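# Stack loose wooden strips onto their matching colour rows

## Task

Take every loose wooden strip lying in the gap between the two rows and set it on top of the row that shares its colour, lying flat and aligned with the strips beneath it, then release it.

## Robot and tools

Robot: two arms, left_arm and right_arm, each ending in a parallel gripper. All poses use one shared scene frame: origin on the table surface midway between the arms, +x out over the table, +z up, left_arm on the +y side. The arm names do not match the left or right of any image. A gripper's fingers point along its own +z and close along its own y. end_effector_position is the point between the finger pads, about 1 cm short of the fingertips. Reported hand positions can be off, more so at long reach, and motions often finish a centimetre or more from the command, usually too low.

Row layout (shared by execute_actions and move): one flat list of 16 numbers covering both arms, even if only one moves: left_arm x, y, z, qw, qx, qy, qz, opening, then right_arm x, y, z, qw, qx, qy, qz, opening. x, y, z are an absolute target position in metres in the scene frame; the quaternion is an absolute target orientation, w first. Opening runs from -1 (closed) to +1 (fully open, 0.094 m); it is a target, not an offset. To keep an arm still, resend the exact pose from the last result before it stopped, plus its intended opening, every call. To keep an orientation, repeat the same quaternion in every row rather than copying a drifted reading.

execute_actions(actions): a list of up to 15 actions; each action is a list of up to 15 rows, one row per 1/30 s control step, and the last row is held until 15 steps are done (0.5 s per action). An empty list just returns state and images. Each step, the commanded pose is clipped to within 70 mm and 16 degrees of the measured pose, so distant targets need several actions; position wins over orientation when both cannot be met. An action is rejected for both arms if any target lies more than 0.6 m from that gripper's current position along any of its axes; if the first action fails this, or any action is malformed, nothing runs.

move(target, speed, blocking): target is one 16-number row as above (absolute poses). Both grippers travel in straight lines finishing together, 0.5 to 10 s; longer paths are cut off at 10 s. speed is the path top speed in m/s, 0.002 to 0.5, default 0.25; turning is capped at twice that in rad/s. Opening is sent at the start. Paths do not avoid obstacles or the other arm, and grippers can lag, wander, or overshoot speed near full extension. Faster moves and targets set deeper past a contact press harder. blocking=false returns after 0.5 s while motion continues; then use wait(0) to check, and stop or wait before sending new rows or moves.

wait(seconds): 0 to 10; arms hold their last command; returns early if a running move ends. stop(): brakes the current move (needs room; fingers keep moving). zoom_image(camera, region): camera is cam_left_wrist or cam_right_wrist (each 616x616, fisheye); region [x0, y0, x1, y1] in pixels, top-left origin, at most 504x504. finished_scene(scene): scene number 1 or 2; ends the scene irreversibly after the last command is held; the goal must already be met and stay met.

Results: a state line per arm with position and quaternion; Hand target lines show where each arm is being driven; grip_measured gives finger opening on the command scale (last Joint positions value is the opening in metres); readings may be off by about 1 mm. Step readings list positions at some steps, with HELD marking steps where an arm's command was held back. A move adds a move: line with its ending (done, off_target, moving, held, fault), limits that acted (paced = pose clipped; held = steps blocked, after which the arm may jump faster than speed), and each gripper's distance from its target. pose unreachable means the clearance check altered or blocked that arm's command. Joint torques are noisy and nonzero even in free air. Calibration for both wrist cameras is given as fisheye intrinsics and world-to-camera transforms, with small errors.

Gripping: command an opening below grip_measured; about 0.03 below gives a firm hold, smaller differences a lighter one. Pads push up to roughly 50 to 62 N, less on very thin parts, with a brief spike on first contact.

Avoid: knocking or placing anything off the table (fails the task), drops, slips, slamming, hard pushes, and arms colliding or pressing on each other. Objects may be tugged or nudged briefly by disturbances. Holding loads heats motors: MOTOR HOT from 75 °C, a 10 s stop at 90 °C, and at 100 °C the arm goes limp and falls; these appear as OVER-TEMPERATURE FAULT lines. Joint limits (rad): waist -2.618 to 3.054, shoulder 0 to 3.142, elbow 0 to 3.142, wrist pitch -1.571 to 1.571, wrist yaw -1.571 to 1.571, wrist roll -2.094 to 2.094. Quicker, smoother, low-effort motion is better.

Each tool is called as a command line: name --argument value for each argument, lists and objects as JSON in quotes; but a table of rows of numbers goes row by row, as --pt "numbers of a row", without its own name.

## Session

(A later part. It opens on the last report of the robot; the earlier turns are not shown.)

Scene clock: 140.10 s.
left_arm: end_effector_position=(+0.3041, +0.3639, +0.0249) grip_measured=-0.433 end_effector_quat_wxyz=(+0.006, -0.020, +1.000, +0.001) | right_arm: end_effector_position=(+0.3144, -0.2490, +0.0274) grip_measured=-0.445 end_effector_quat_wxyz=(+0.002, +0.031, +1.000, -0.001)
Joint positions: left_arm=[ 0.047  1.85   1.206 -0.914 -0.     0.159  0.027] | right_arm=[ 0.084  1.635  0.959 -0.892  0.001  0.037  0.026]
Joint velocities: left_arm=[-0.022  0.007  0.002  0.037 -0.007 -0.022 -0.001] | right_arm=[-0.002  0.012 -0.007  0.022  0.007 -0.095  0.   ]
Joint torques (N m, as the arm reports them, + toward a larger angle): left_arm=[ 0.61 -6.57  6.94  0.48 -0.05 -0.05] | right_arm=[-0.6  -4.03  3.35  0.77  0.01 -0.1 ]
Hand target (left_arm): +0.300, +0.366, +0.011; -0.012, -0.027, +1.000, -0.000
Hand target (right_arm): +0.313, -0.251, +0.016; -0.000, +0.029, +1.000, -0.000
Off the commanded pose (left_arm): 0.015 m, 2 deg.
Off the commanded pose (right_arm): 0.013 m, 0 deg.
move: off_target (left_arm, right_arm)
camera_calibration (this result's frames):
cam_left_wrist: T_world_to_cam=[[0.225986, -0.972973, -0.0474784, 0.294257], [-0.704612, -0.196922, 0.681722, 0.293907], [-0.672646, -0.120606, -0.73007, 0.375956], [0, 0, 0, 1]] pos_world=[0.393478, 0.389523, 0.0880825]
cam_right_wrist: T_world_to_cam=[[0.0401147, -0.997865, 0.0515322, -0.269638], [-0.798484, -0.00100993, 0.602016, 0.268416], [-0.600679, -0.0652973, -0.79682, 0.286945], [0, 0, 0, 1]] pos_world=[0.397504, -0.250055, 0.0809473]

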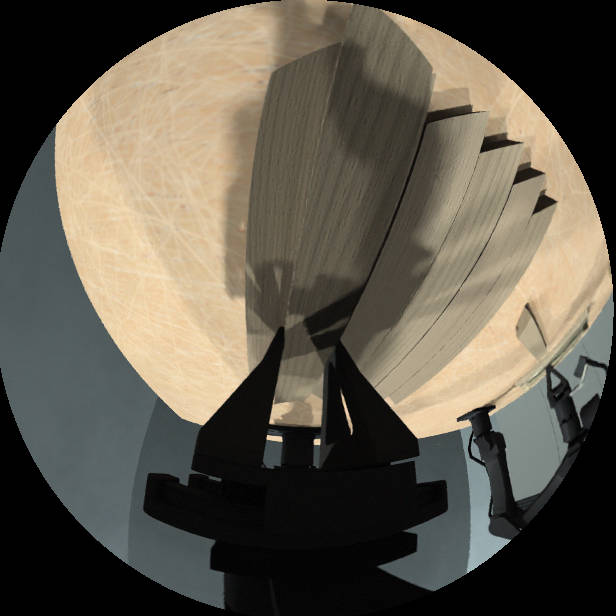

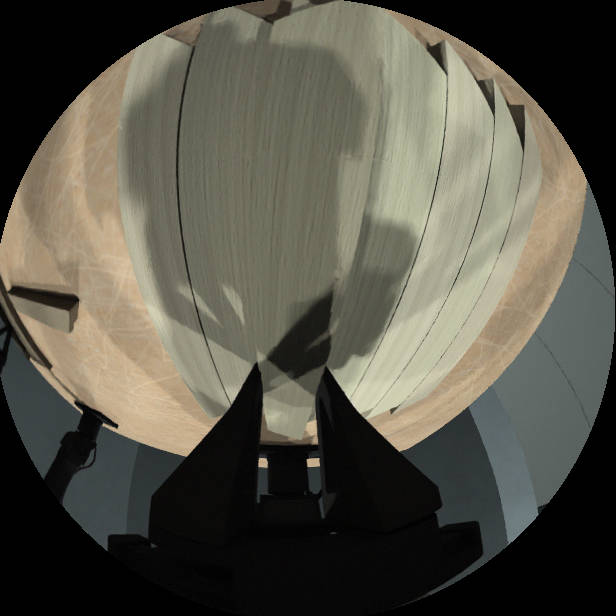

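Release and lift.

move --target '[0.303,0.365,0.022,0,-0.022,1,0,-0.2,0.314,-0.25,0.026,0,0.03,1,0,-0.2]'

move --target '[0.29,0.36,0.11,0,-0.022,1,0,-0.2,0.29,-0.25,0.15,0.1,0.03,0.995,0,-0.2]'

move --target '[0.348,0.077,0.06,0,0.755,0.656,0,0.3,0.29,-0.25,0.15,0.1,0.03,0.995,0,-0.2]' --speed 0.4

move --target '[0.35,0.077,0.014,0,0.755,0.656,0,0.3,0.29,-0.25,0.15,0.1,0.03,0.995,0,-0.2]' --speed 0.08

Scene clock: 157.93 s.
left_arm: end_effector_position=(+0.3040, +0.3638, +0.0249) grip_measured=-0.202 end_effector_quat_wxyz=(+0.006, -0.020, +1.000, +0.001) | right_arm: end_effector_position=(+0.3143, -0.2490, +0.0274) grip_measured=-0.203 end_effector_quat_wxyz=(+0.002, +0.031, +1.000, -0.001)
Joint positions: left_arm=[ 0.047  1.85   1.206 -0.914  0.     0.159  0.038] | right_arm=[ 0.084  1.635  0.959 -0.892  0.001  0.037  0.037]
Joint velocities: left_arm=[-0.022  0.002 -0.002  0.022  0.022 -0.051 -0.   ] | right_arm=[ 0.002 -0.007 -0.012 -0.037  0.037 -0.022 -0.001]
Joint torques (N m, as the arm reports them, + toward a larger angle): left_arm=[ 0.38 -8.99  8.01  0.35 -0.02  0.01] | right_arm=[-0.38 -5.3   5.56  0.35  0.01 -0.05]
Hand target (left_arm): +0.303, +0.365, +0.022; -0.000, -0.022, +1.000, -0.000
Hand target (right_arm): +0.314, -0.250, +0.026; +0.000, +0.030, +1.000, -0.000
Off the commanded pose (left_arm): 0.003 m, 1 deg.
Off the commanded pose (right_arm): 0.002 m, 0 deg.
move: done
camera_calibration (this result's frames):
cam_left_wrist: T_world_to_cam=[[0.225967, -0.972995, -0.0471084, 0.294196], [-0.704409, -0.196612, 0.68202, 0.293653], [-0.672864, -0.120931, -0.729815, 0.37607], [0, 0, 0, 1]] pos_world=[0.393417, 0.389465, 0.0880432]
cam_right_wrist: T_world_to_cam=[[0.0401344, -0.997866, 0.0515077, -0.269638], [-0.798254, -0.00101543, 0.60232, 0.268259], [-0.600983, -0.06529, -0.796591, 0.286979], [0, 0, 0, 1]] pos_world=[0.39743, -0.250053, 0.0809154]

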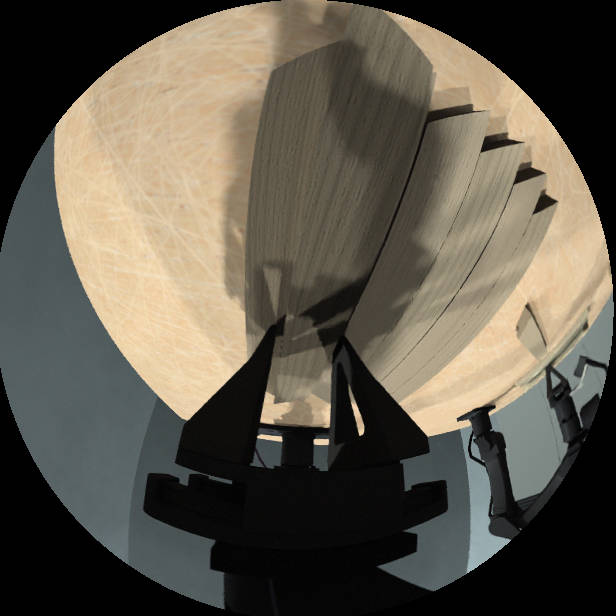

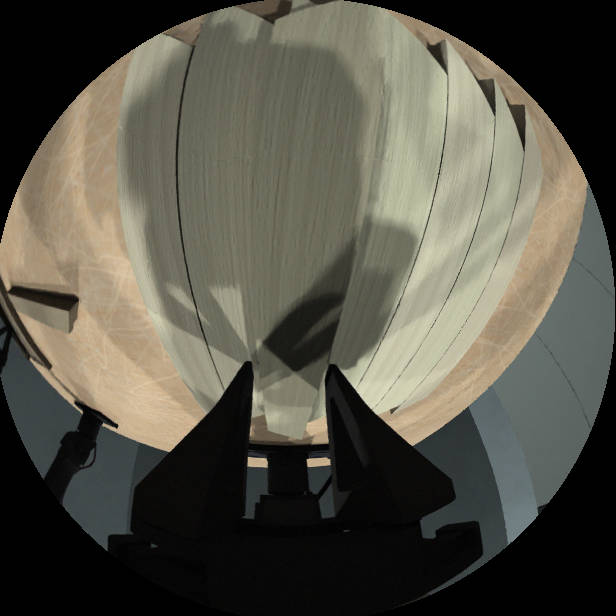

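Scene clock: 159.13 s.
left_arm: end_effector_position=(+0.2884, +0.3606, +0.1020) grip_measured=-0.202 end_effector_quat_wxyz=(-0.009, -0.021, +1.000, -0.002) | right_arm: end_effector_position=(+0.2887, -0.2483, +0.1413) grip_measured=-0.203 end_effector_quat_wxyz=(+0.090, +0.030, +0.995, +0.000)
Joint positions: left_arm=[ 0.047  1.745  1.392 -1.236  0.     0.158  0.038] | right_arm=[ 0.084  1.28   1.096 -1.207  0.001  0.036  0.037]
Joint velocities: left_arm=[-0.032 -0.017 -0.002  0.007 -0.037  0.022  0.   ] | right_arm=[-0.007  0.007  0.007 -0.037 -0.022 -0.037 -0.   ]
Joint torques (N m, as the arm reports them, + toward a larger angle): left_arm=[ -0.27 -10.43   9.54   0.23  -0.02  -0.04] | right_arm=[-0.67 -4.04  8.49  0.54  0.01 -0.08]
Hand target (left_arm): +0.290, +0.360, +0.110; +0.000, -0.022, +1.000, -0.000
Hand target (right_arm): +0.290, -0.250, +0.150; +0.100, +0.029, +0.995, +0.000
Off the commanded pose (left_arm): 0.008 m, 1 deg.
Off the commanded pose (right_arm): 0.009 m, 1 deg.
move: done
camera_calibration (this result's frames):
cam_left_wrist: T_world_to_cam=[[0.225288, -0.973111, -0.0479723, 0.29861], [-0.68353, -0.19295, 0.703959, 0.219842], [-0.694286, -0.125803, -0.708619, 0.427197], [0, 0, 0, 1]] pos_world=[0.379592, 0.386742, 0.162285]
cam_right_wrist: T_world_to_cam=[[0.0308164, -0.997593, 0.0621123, -0.272608], [-0.891815, 0.000618525, 0.4524, 0.227782], [-0.451349, -0.069334, -0.88965, 0.331348], [0, 0, 0, 1]] pos_world=[0.361094, -0.249119, 0.208668]

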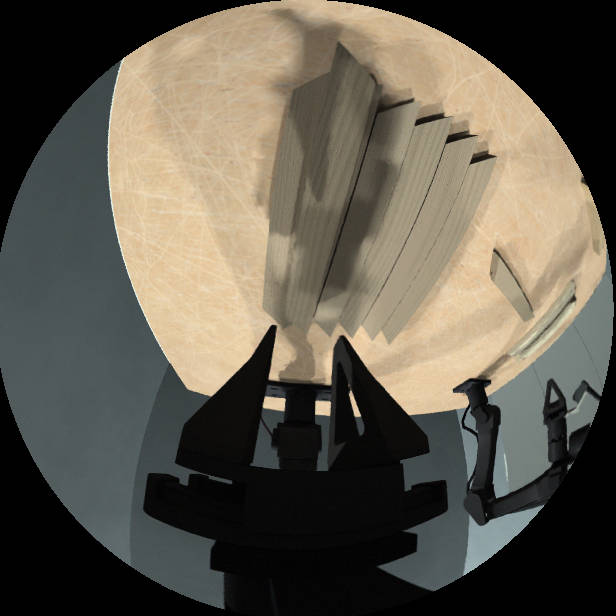

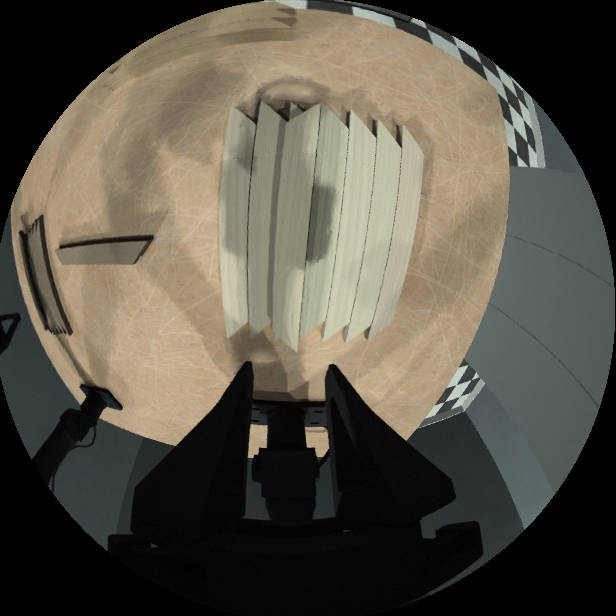

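Scene clock: 161.97 s.
left_arm: end_effector_position=(+0.3474, +0.0788, +0.0621) grip_measured=+0.298 end_effector_quat_wxyz=(+0.004, +0.751, +0.660, +0.006) | right_arm: end_effector_position=(+0.2887, -0.2483, +0.1413) grip_measured=-0.203 end_effector_quat_wxyz=(+0.090, +0.030, +0.995, -0.000)
Joint positions: left_arm=[-0.7    2.182  1.845 -1.222 -0.008  1.152  0.061] | right_arm=[ 0.084  1.28   1.096 -1.207  0.001  0.036  0.037]
Joint velocities: left_arm=[-0.012 -0.002 -0.002  0.037 -0.022  0.037  0.   ] | right_arm=[-0.007 -0.012  0.017  0.051 -0.037 -0.066  0.001]
Joint torques (N m, as the arm reports them, + toward a larger angle): left_arm=[ -0.3  -12.16   9.95   0.22   0.     0.05] | right_arm=[-0.54 -4.18  8.31  0.5   0.01 -0.06]
Hand target (left_arm): +0.346, +0.077, +0.059; -0.004, +0.755, +0.656, +0.002
Hand target (right_arm): +0.290, -0.250, +0.150; +0.100, +0.030, +0.995, -0.000
Off the commanded pose (left_arm): 0.003 m, 1 deg.
Off the commanded pose (right_arm): 0.009 m, 1 deg.
move: done
camera_calibration (this result's frames):
cam_left_wrist: T_world_to_cam=[[-0.996374, -0.0579978, -0.0622459, 0.362351], [-0.0849515, 0.718133, 0.690701, -0.0450267], [0.00464171, 0.693485, -0.720456, 0.0978809], [0, 0, 0, 1]] pos_world=[0.356758, -0.0145282, 0.124174]
cam_right_wrist: T_world_to_cam=[[0.0311909, -0.997577, 0.0621805, -0.272722], [-0.891814, 0.00031479, 0.452401, 0.227706], [-0.451325, -0.0695643, -0.889644, 0.331283], [0, 0, 0, 1]] pos_world=[0.361094, -0.249087, 0.208668]

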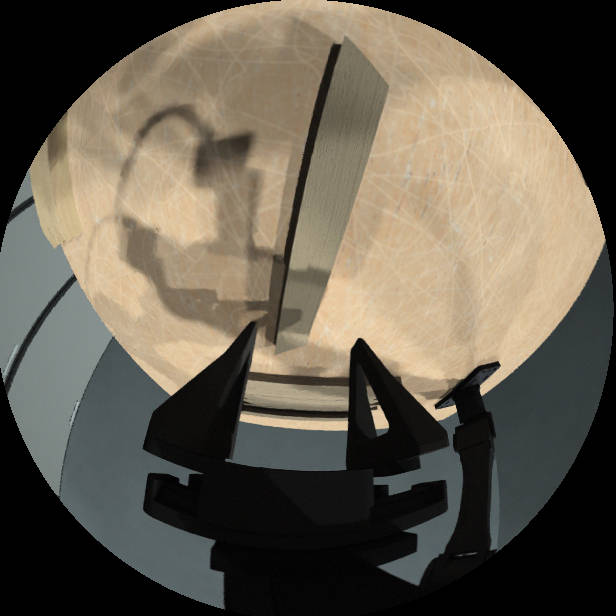

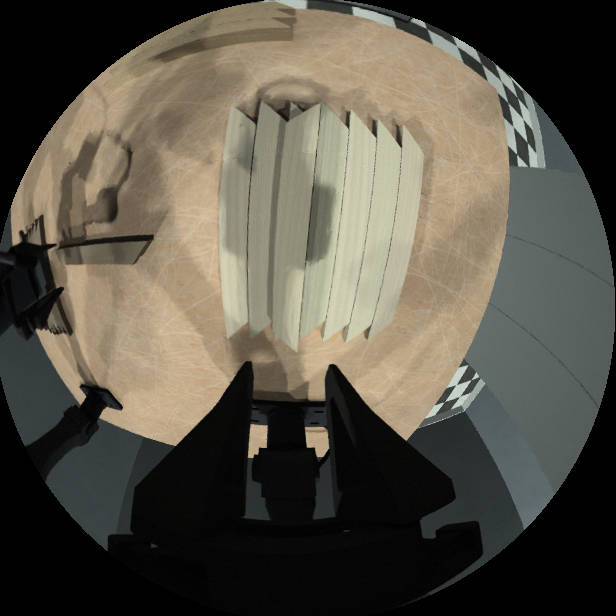

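Scene clock: 163.07 s.
left_arm: end_effector_position=(+0.3515, +0.0763, +0.0221) grip_measured=+0.298 end_effector_quat_wxyz=(+0.005, +0.754, +0.657, +0.006) | right_arm: end_effector_position=(+0.2887, -0.2483, +0.1413) grip_measured=-0.203 end_effector_quat_wxyz=(+0.090, +0.030, +0.995, -0.000)
Joint positions: left_arm=[-0.7    2.228  1.759 -1.089 -0.008  1.161  0.061] | right_arm=[ 0.084  1.28   1.096 -1.207  0.001  0.036  0.037]
Joint velocities: left_arm=[-0.007 -0.002 -0.002 -0.007  0.051  0.022 -0.002] | right_arm=[ 0.012 -0.002  0.002  0.007  0.051  0.022 -0.001]
Joint torques (N m, as the arm reports them, + toward a larger angle): left_arm=[  0.3  -13.01   7.27   0.47   0.08   0.06] | right_arm=[-0.58 -4.13  8.3   0.51  0.   -0.06]
Hand target (left_arm): +0.350, +0.077, +0.014; -0.000, +0.755, +0.656, -0.000
Hand target (right_arm): +0.290, -0.250, +0.150; +0.100, +0.030, +0.995, -0.000
Off the commanded pose (left_arm): 0.008 m, 1 deg.
Off the commanded pose (right_arm): 0.009 m, 1 deg.
move: done
camera_calibration (this result's frames):
cam_left_wrist: T_world_to_cam=[[-0.996763, -0.0492965, -0.0635029, 0.363307], [-0.0795416, 0.719311, 0.690119, -0.0172014], [0.0116579, 0.692937, -0.720904, 0.0683344], [0, 0, 0, 1]] pos_world=[0.359967, -0.0170685, 0.0842047]
cam_right_wrist: T_world_to_cam=[[0.0311909, -0.997577, 0.0621805, -0.272722], [-0.891814, 0.00031479, 0.452401, 0.227706], [-0.451325, -0.0695643, -0.889644, 0.331283], [0, 0, 0, 1]] pos_world=[0.361094, -0.249087, 0.208668]

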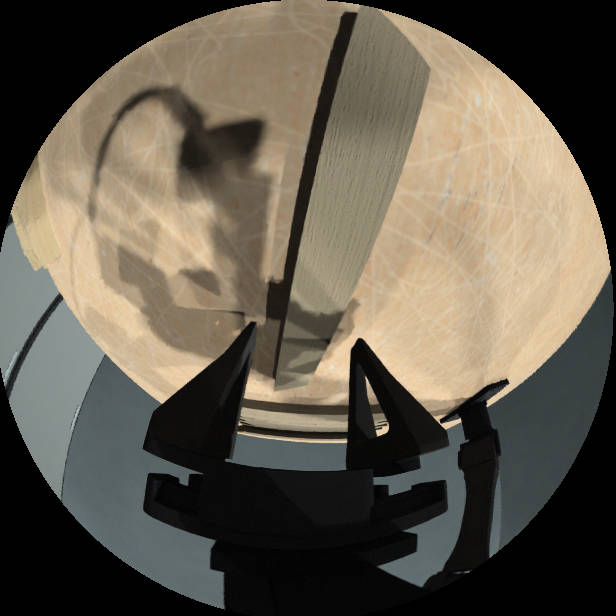

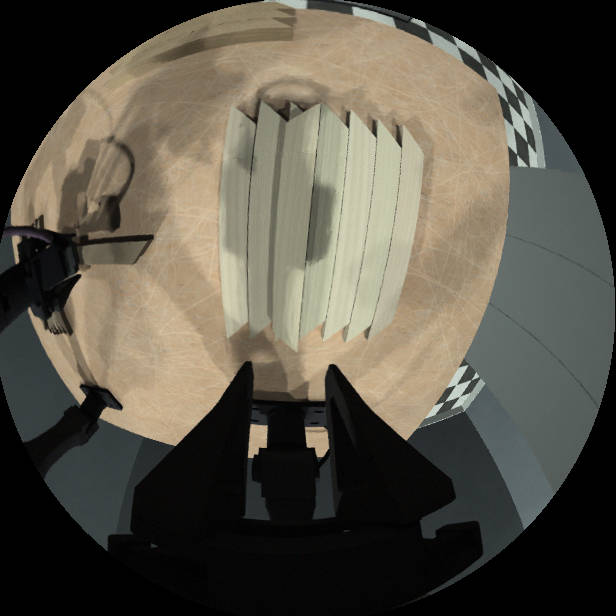

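move --target '[0.349,0.077,0.004,0,0.755,0.656,0,0.3,0.29,-0.25,0.15,0.1,0.03,0.995,0,-0.2]' --speed 0.05

move --target '[0.349,0.077,0.004,0,0.755,0.656,0,-0.465,0.29,-0.25,0.15,0.1,0.03,0.995,0,-0.2]'

Scene clock: 183.17 s.
left_arm: end_effector_position=(+0.3520, +0.0761, +0.0160) grip_measured=+0.298 end_effector_quat_wxyz=(+0.009, +0.754, +0.657, +0.007) | right_arm: end_effector_position=(+0.2887, -0.2483, +0.1413) grip_measured=-0.203 end_effector_quat_wxyz=(+0.090, +0.030, +0.995, -0.000)
Joint positions: left_arm=[-0.7    2.228  1.734 -1.056 -0.009  1.161  0.061] | right_arm=[ 0.084  1.28   1.096 -1.207  0.001  0.036  0.037]
Joint velocities: left_arm=[-0.012  0.017 -0.007 -0.037 -0.022  0.007 -0.001] | right_arm=[-0.002  0.002 -0.002 -0.007 -0.037 -0.022 -0.001]
Joint torques (N m, as the arm reports them, + toward a larger angle): left_arm=[  0.19 -12.34   6.67   0.51   0.07   0.04] | right_arm=[-0.5  -4.11  8.31  0.52  0.01 -0.06]
Hand target (left_arm): +0.349, +0.077, +0.004; +0.000, +0.755, +0.656, +0.000
Hand target (right_arm): +0.290, -0.250, +0.150; +0.100, +0.030, +0.995, -0.000
Off the commanded pose (left_arm): 0.012 m, 1 deg.
Off the commanded pose (right_arm): 0.009 m, 1 deg.
move: off_target (left_arm)
camera_calibration (this result's frames):
cam_left_wrist: T_world_to_cam=[[-0.996292, -0.0495602, -0.0703277, 0.363311], [-0.0843924, 0.721957, 0.686772, -0.0112383], [0.016737, 0.690161, -0.723462, 0.0625029], [0, 0, 0, 1]] pos_world=[0.359969, -0.0170177, 0.0784875]
cam_right_wrist: T_world_to_cam=[[0.0311909, -0.997577, 0.0621805, -0.272722], [-0.891814, 0.00031479, 0.452401, 0.227706], [-0.451325, -0.0695643, -0.889644, 0.331283], [0, 0, 0, 1]] pos_world=[0.361094, -0.249087, 0.208668]

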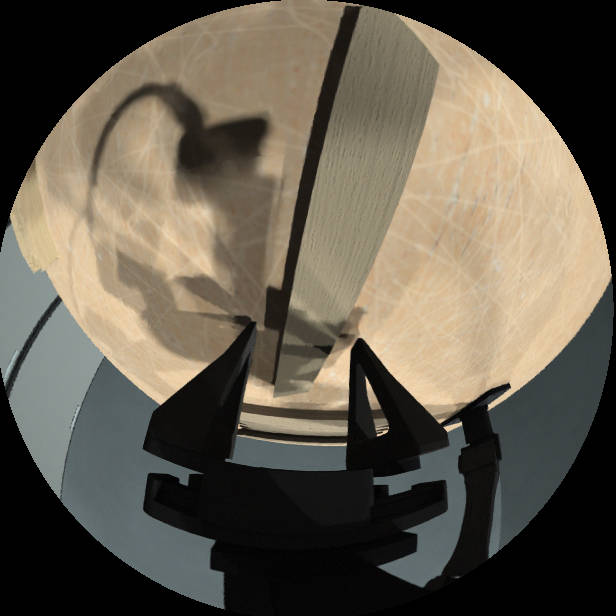

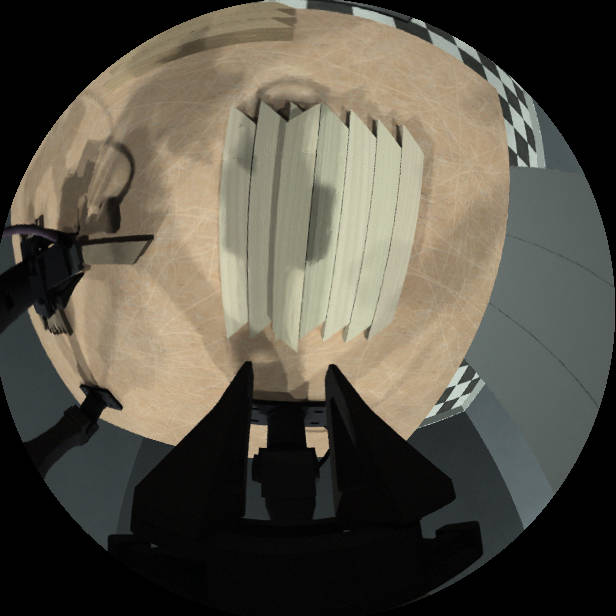

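Scene clock: 183.87 s.
left_arm: end_effector_position=(+0.3523, +0.0759, +0.0160) grip_measured=-0.441 end_effector_quat_wxyz=(+0.010, +0.754, +0.657, +0.008) | right_arm: end_effector_position=(+0.2886, -0.2483, +0.1413) grip_measured=-0.203 end_effector_quat_wxyz=(+0.090, +0.030, +0.996, -0.000)
Joint positions: left_arm=[-0.7    2.228  1.734 -1.054 -0.009  1.161  0.026] | right_arm=[ 0.084  1.28   1.096 -1.207  0.001  0.036  0.037]
Joint velocities: left_arm=[ 0.017 -0.012 -0.002 -0.007  0.007  0.081 -0.001] | right_arm=[-0.002 -0.012 -0.022 -0.022  0.007  0.022  0.   ]
Joint torques (N m, as the arm reports them, + toward a larger angle): left_arm=[  0.19 -12.43   6.66   0.51   0.08   0.04] | right_arm=[-0.57 -4.16  8.32  0.53  0.01 -0.04]
Hand target (left_arm): +0.349, +0.077, +0.004; -0.000, +0.755, +0.656, -0.000
Hand target (right_arm): +0.290, -0.250, +0.150; +0.100, +0.030, +0.995, -0.000
Off the commanded pose (left_arm): 0.012 m, 1 deg.
Off the commanded pose (right_arm): 0.009 m, 1 deg.
move: off_target (left_arm)
camera_calibration (this result's frames):
cam_left_wrist: T_world_to_cam=[[-0.9962, -0.0496166, -0.0715864, 0.363616], [-0.0852868, 0.722502, 0.686088, -0.0107893], [0.01768, 0.689586, -0.723988, 0.0623593], [0, 0, 0, 1]] pos_world=[0.360211, -0.0171654, 0.0785798]
cam_right_wrist: T_world_to_cam=[[0.0312146, -0.997578, 0.0621595, -0.27272], [-0.891642, 0.000310656, 0.452741, 0.227531], [-0.451664, -0.0695562, -0.889473, 0.331302], [0, 0, 0, 1]] pos_world=[0.361026, -0.249086, 0.208623]

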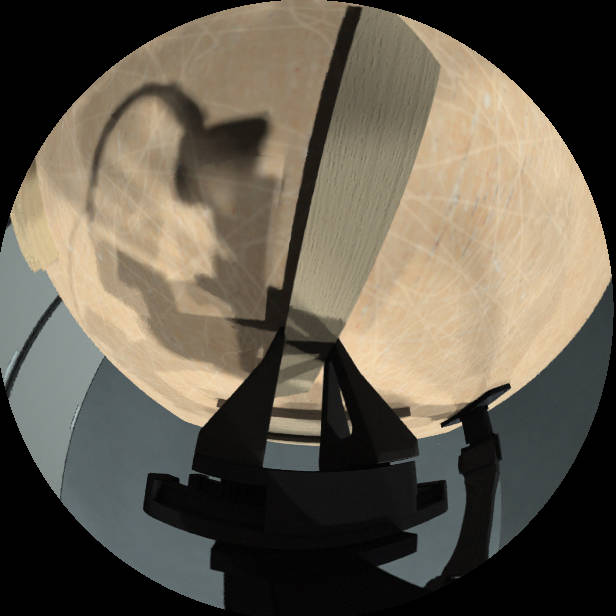

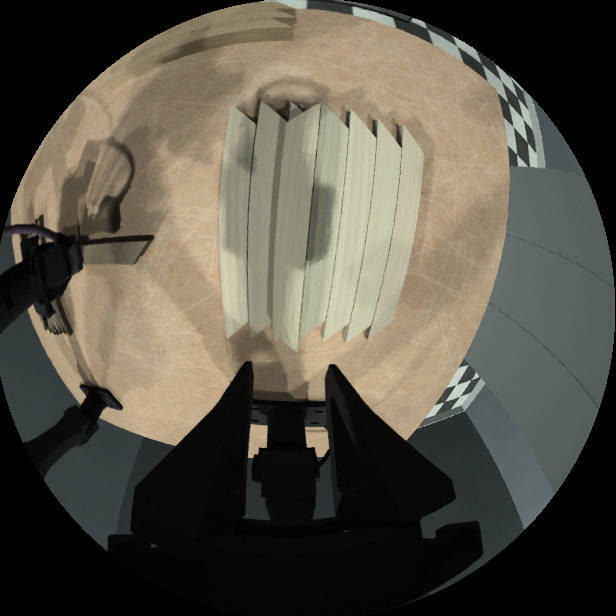

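move --target '[0.345,0.085,0.08,0,0.755,0.656,0,-0.472,0.29,-0.25,0.15,0.1,0.03,0.995,0,-0.2]' --speed 0.15

move --target '[0.292,0.282,0.07,0,-0.027,1,0,-0.472,0.29,-0.25,0.15,0.1,0.03,0.995,0,-0.2]' --speed 0.3

move --target '[0.29,0.282,0.015,0,-0.027,1,0,-0.472,0.29,-0.25,0.15,0.1,0.03,0.995,0,-0.2]' --speed 0.05

Scene clock: 193.97 s.
left_arm: end_effector_position=(+0.3424, +0.0819, +0.0718) grip_measured=-0.441 end_effector_quat_wxyz=(-0.006, +0.757, +0.653, +0.003) | right_arm: end_effector_position=(+0.2886, -0.2483, +0.1413) grip_measured=-0.203 end_effector_quat_wxyz=(+0.090, +0.030, +0.996, -0.000)
Joint positions: left_arm=[-0.7    2.176  1.874 -1.279 -0.009  1.171  0.026] | right_arm=[ 0.084  1.28   1.096 -1.207  0.001  0.036  0.037]
Joint velocities: left_arm=[-0.007  0.007  0.007  0.022 -0.037  0.051  0.   ] | right_arm=[-0.007  0.002 -0.007 -0.007  0.022  0.081  0.001]
Joint torques (N m, as the arm reports them, + toward a larger angle): left_arm=[  1.21 -14.95   9.57   0.17   0.08   0.05] | right_arm=[-0.61 -4.16  8.33  0.53  0.02 -0.07]
Hand target (left_arm): +0.345, +0.085, +0.080; +0.000, +0.755, +0.656, +0.000
Hand target (right_arm): +0.290, -0.250, +0.150; +0.100, +0.030, +0.995, -0.000
Off the commanded pose (left_arm): 0.009 m, 1 deg.
Off the commanded pose (right_arm): 0.009 m, 1 deg.
move: done
camera_calibration (this result's frames):
cam_left_wrist: T_world_to_cam=[[-0.998264, -0.0387291, -0.0443647, 0.355898], [-0.0587243, 0.71131, 0.700421, -0.0635292], [0.00443031, 0.701811, -0.712349, 0.101505], [0, 0, 0, 1]] pos_world=[0.351099, -0.012265, 0.132594]
cam_right_wrist: T_world_to_cam=[[0.0312146, -0.997578, 0.0621595, -0.27272], [-0.891642, 0.000310656, 0.452741, 0.227531], [-0.451664, -0.0695562, -0.889473, 0.331302], [0, 0, 0, 1]] pos_world=[0.361026, -0.249086, 0.208623]

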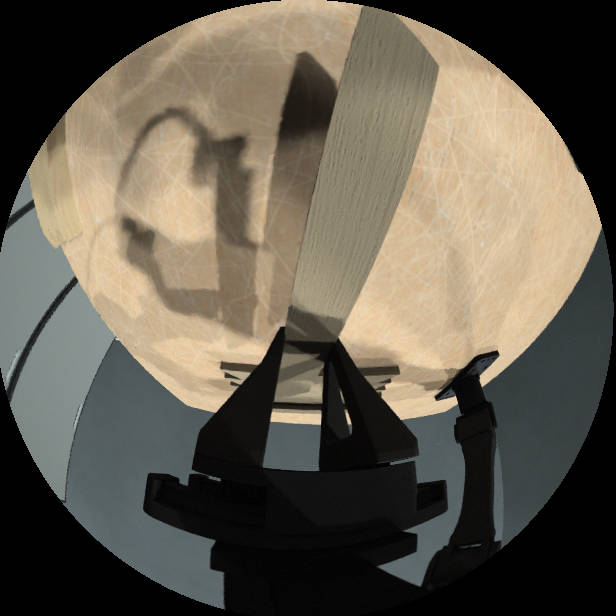

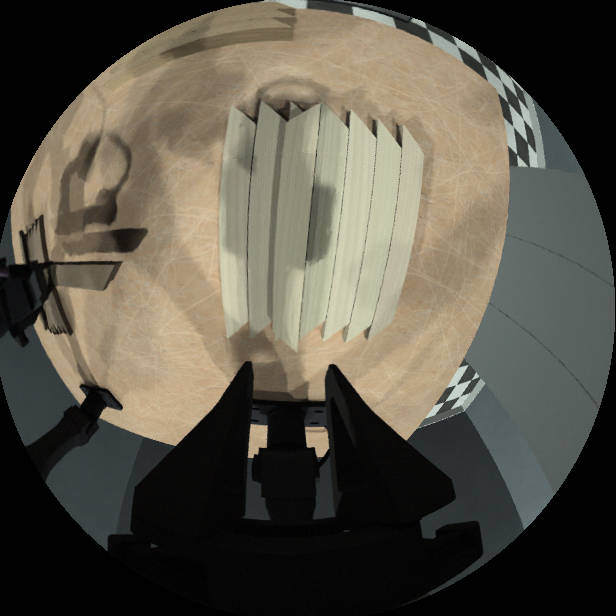

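Scene clock: 197.47 s.
left_arm: end_effector_position=(+0.2915, +0.2804, +0.0658) grip_measured=-0.441 end_effector_quat_wxyz=(-0.016, -0.020, +1.000, -0.000) | right_arm: end_effector_position=(+0.2886, -0.2483, +0.1413) grip_measured=-0.203 end_effector_quat_wxyz=(+0.090, +0.030, +0.996, -0.000)
Joint positions: left_arm=[-0.21   1.773  1.279 -1.11   0.003 -0.097  0.026] | right_arm=[ 0.084  1.28   1.096 -1.207  0.001  0.036  0.037]
Joint velocities: left_arm=[ 0.007  0.012 -0.002  0.022 -0.051 -0.081  0.001] | right_arm=[ 0.007 -0.002  0.007  0.022  0.022  0.007  0.   ]
Joint torques (N m, as the arm reports them, + toward a larger angle): left_arm=[  0.49 -11.88   6.61   0.45   0.03  -0.04] | right_arm=[-0.58 -4.15  8.31  0.54  0.01 -0.04]
Hand target (left_arm): +0.293, +0.282, +0.071; +0.000, -0.027, +1.000, -0.003
Hand target (right_arm): +0.290, -0.250, +0.150; +0.100, +0.030, +0.995, -0.000
Off the commanded pose (left_arm): 0.005 m, 2 deg.
Off the commanded pose (right_arm): 0.009 m, 1 deg.
move: done
camera_calibration (this result's frames):
cam_left_wrist: T_world_to_cam=[[0.222318, -0.973505, -0.0535135, 0.21946], [-0.673569, -0.193041, 0.71347, 0.228476], [-0.704897, -0.122572, -0.698639, 0.395194], [0, 0, 0, 1]] pos_world=[0.383675, 0.30619, 0.124831]
cam_right_wrist: T_world_to_cam=[[0.0312146, -0.997578, 0.0621595, -0.27272], [-0.891642, 0.000310656, 0.452741, 0.227531], [-0.451664, -0.0695562, -0.889473, 0.331302], [0, 0, 0, 1]] pos_world=[0.361026, -0.249086, 0.208623]

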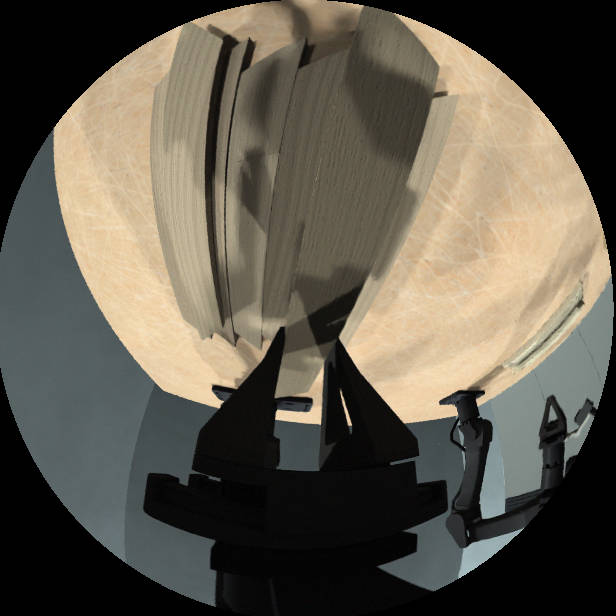

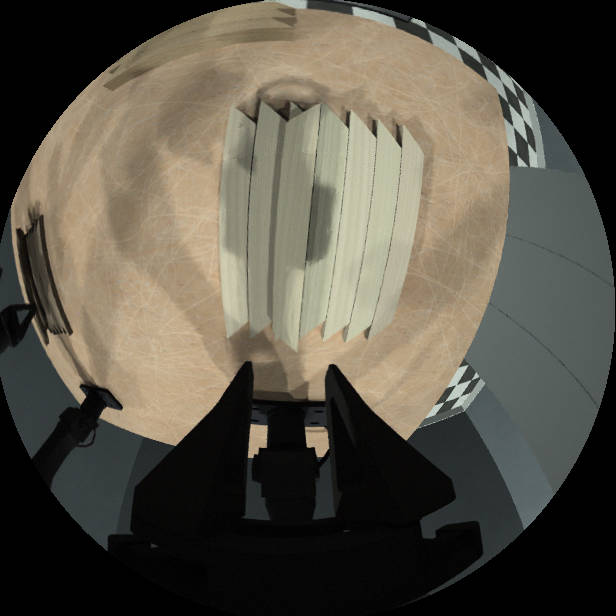

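Scene clock: 198.73 s.
left_arm: end_effector_position=(+0.2877, +0.2806, +0.0278) grip_measured=-0.441 end_effector_quat_wxyz=(+0.000, -0.022, +1.000, -0.002) | right_arm: end_effector_position=(+0.2886, -0.2483, +0.1413) grip_measured=-0.203 end_effector_quat_wxyz=(+0.090, +0.030, +0.996, -0.000)
Joint positions: left_arm=[-0.21   1.776  1.125 -0.918  0.003 -0.102  0.026] | right_arm=[ 0.084  1.28   1.096 -1.207  0.001  0.036  0.037]
Joint velocities: left_arm=[ 0.012  0.002 -0.002 -0.051 -0.007 -0.095 -0.001] | right_arm=[-0.017 -0.007  0.012 -0.007  0.007  0.007 -0.   ]
Joint torques (N m, as the arm reports them, + toward a larger angle): left_arm=[ 0.25 -6.62  5.72  0.8  -0.04 -0.04] | right_arm=[-0.57 -4.13  8.35  0.53  0.   -0.06]
Hand target (left_arm): +0.290, +0.282, +0.015; -0.000, -0.027, +1.000, +0.000
Hand target (right_arm): +0.290, -0.250, +0.150; +0.100, +0.030, +0.995, -0.000
Off the commanded pose (left_arm): 0.013 m, 1 deg.
Off the commanded pose (right_arm): 0.009 m, 1 deg.
move: off_target (left_arm)
camera_calibration (this result's frames):
cam_left_wrist: T_world_to_cam=[[0.229133, -0.972389, -0.0442492, 0.215942], [-0.695794, -0.195408, 0.691149, 0.260806], [-0.680712, -0.127577, -0.721357, 0.361059], [0, 0, 0, 1]] pos_world=[0.377765, 0.307006, 0.0897517]
cam_right_wrist: T_world_to_cam=[[0.0312146, -0.997578, 0.0621595, -0.27272], [-0.891642, 0.000310656, 0.452741, 0.227531], [-0.451664, -0.0695562, -0.889473, 0.331302], [0, 0, 0, 1]] pos_world=[0.361026, -0.249086, 0.208623]

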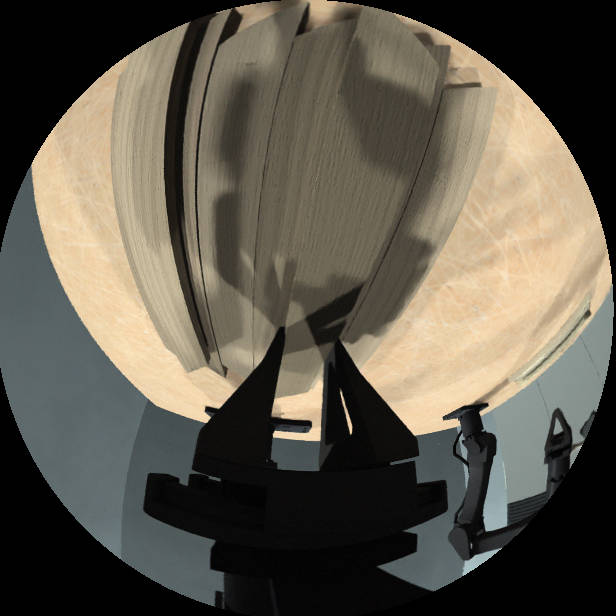

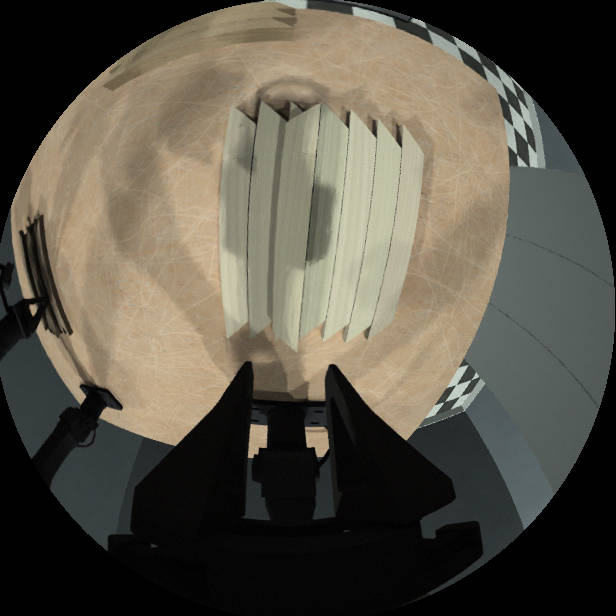

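move --target '[0.289,0.281,0.025,0,-0.024,1,0,-0.2,0.29,-0.25,0.15,0.1,0.03,0.995,0,-0.2]'

move --target '[0.27,0.285,0.16,0.12,-0.024,0.992,0,-0.2,0.29,-0.25,0.15,0.1,0.03,0.995,0,-0.2]'

zoom_image --camera "cam_left_wrist" --region '[150,40,450,340]'

Scene clock: 209.67 s.
left_arm: end_effector_position=(+0.2876, +0.2806, +0.0278) grip_measured=-0.202 end_effector_quat_wxyz=(+0.000, -0.022, +1.000, -0.002) | right_arm: end_effector_position=(+0.2886, -0.2483, +0.1413) grip_measured=-0.203 end_effector_quat_wxyz=(+0.090, +0.030, +0.996, -0.000)
Joint positions: left_arm=[-0.21   1.776  1.125 -0.919  0.004 -0.102  0.038] | right_arm=[ 0.084  1.28   1.096 -1.207  0.001  0.036  0.037]
Joint velocities: left_arm=[ 0.007 -0.012 -0.007 -0.037  0.007  0.051 -0.001] | right_arm=[-0.002 -0.022 -0.007  0.051  0.007 -0.066  0.001]
Joint torques (N m, as the arm reports them, + toward a larger angle): left_arm=[-0.04 -8.24  7.53  0.46 -0.06 -0.02] | right_arm=[-0.53 -4.19  8.33  0.54  0.01 -0.07]
Hand target (left_arm): +0.289, +0.281, +0.025; +0.000, -0.024, +1.000, -0.000
Hand target (right_arm): +0.290, -0.250, +0.150; +0.100, +0.030, +0.995, -0.000
Off the commanded pose (left_arm): 0.003 m, 0 deg.
Off the commanded pose (right_arm): 0.009 m, 1 deg.
move: done
camera_calibration (this result's frames):
cam_left_wrist: T_world_to_cam=[[0.229115, -0.972405, -0.0439926, 0.215907], [-0.695515, -0.195159, 0.691499, 0.260566], [-0.681003, -0.127835, -0.721036, 0.361132], [0, 0, 0, 1]] pos_world=[0.377692, 0.306966, 0.0897062]
cam_right_wrist: T_world_to_cam=[[0.0312146, -0.997578, 0.0621595, -0.27272], [-0.891642, 0.000310656, 0.452741, 0.227531], [-0.451664, -0.0695562, -0.889473, 0.331302], [0, 0, 0, 1]] pos_world=[0.361026, -0.249086, 0.208623]

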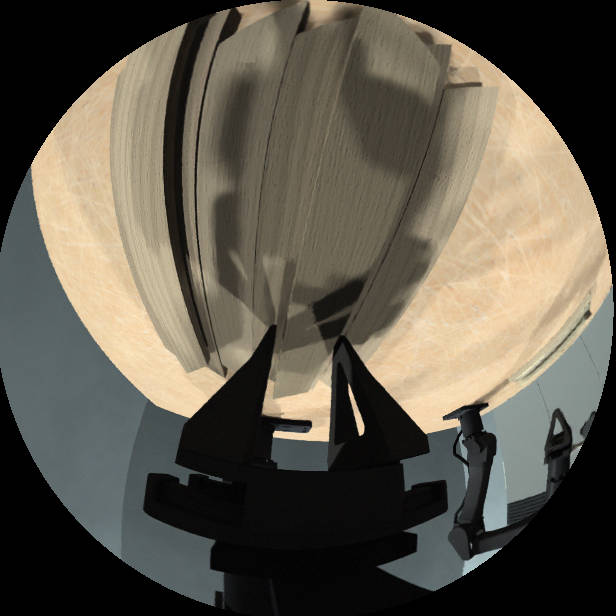

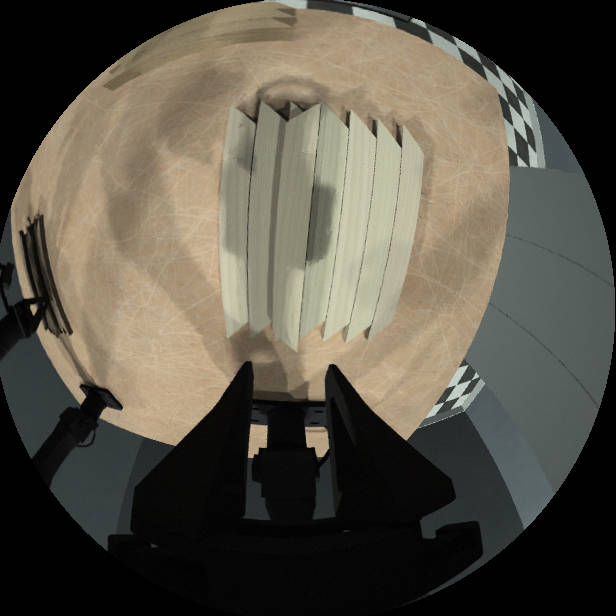

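Scene clock: 210.87 s.
left_arm: end_effector_position=(+0.2712, +0.2848, +0.1542) grip_measured=-0.202 end_effector_quat_wxyz=(+0.116, -0.023, +0.993, -0.002) | right_arm: end_effector_position=(+0.2886, -0.2483, +0.1413) grip_measured=-0.203 end_effector_quat_wxyz=(+0.090, +0.030, +0.996, -0.000)
Joint positions: left_arm=[-0.21   1.418  1.244 -1.165 -0.015 -0.102  0.038] | right_arm=[ 0.084  1.28   1.096 -1.207  0.001  0.036  0.037]
Joint velocities: left_arm=[ 0.007  0.002  0.017 -0.066 -0.051  0.037  0.   ] | right_arm=[-0.007 -0.012 -0.002  0.037  0.066 -0.022 -0.001]
Joint torques (N m, as the arm reports them, + toward a larger angle): left_arm=[-0.38 -6.94  9.61  0.72 -0.12 -0.03] | right_arm=[-0.56 -4.14  8.32  0.53  0.01 -0.07]
Hand target (left_arm): +0.270, +0.285, +0.160; +0.120, -0.023, +0.992, +0.001
Hand target (right_arm): +0.290, -0.250, +0.150; +0.100, +0.030, +0.995, -0.000
Off the commanded pose (left_arm): 0.006 m, 1 deg.
Off the commanded pose (right_arm): 0.009 m, 1 deg.
move: done
camera_calibration (this result's frames):
cam_left_wrist: T_world_to_cam=[[0.235687, -0.971815, 0.00531472, 0.219789], [-0.835068, -0.199719, 0.512614, 0.229236], [-0.497104, -0.125254, -0.858603, 0.41227], [0, 0, 0, 1]] pos_world=[0.344567, 0.311015, 0.235298]
cam_right_wrist: T_world_to_cam=[[0.0312146, -0.997578, 0.0621595, -0.27272], [-0.891642, 0.000310656, 0.452741, 0.227531], [-0.451664, -0.0695562, -0.889473, 0.331302], [0, 0, 0, 1]] pos_world=[0.361026, -0.249086, 0.208623]

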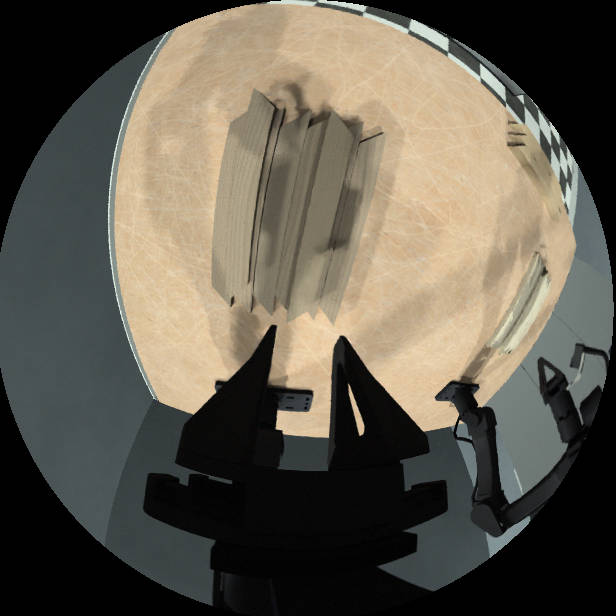

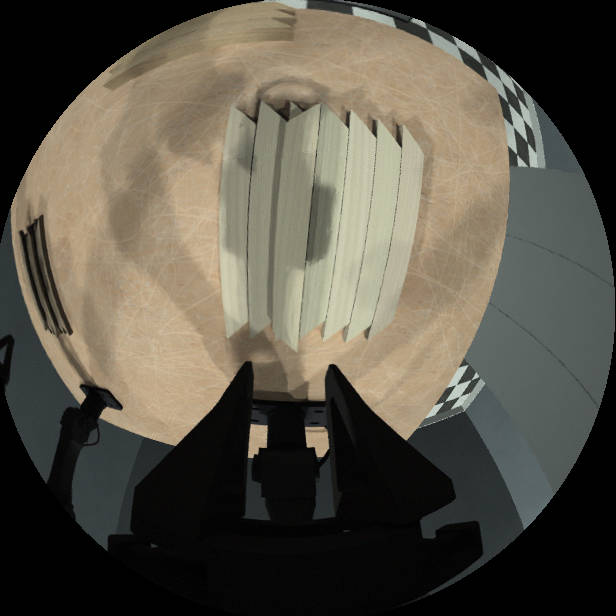

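Region (150, 40, 450, 340) of cam_left_wrist's 616x616 image, scaled by 1.680, with more detail than that image has.

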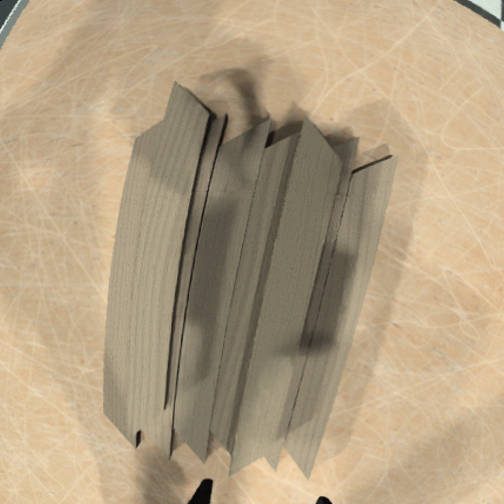

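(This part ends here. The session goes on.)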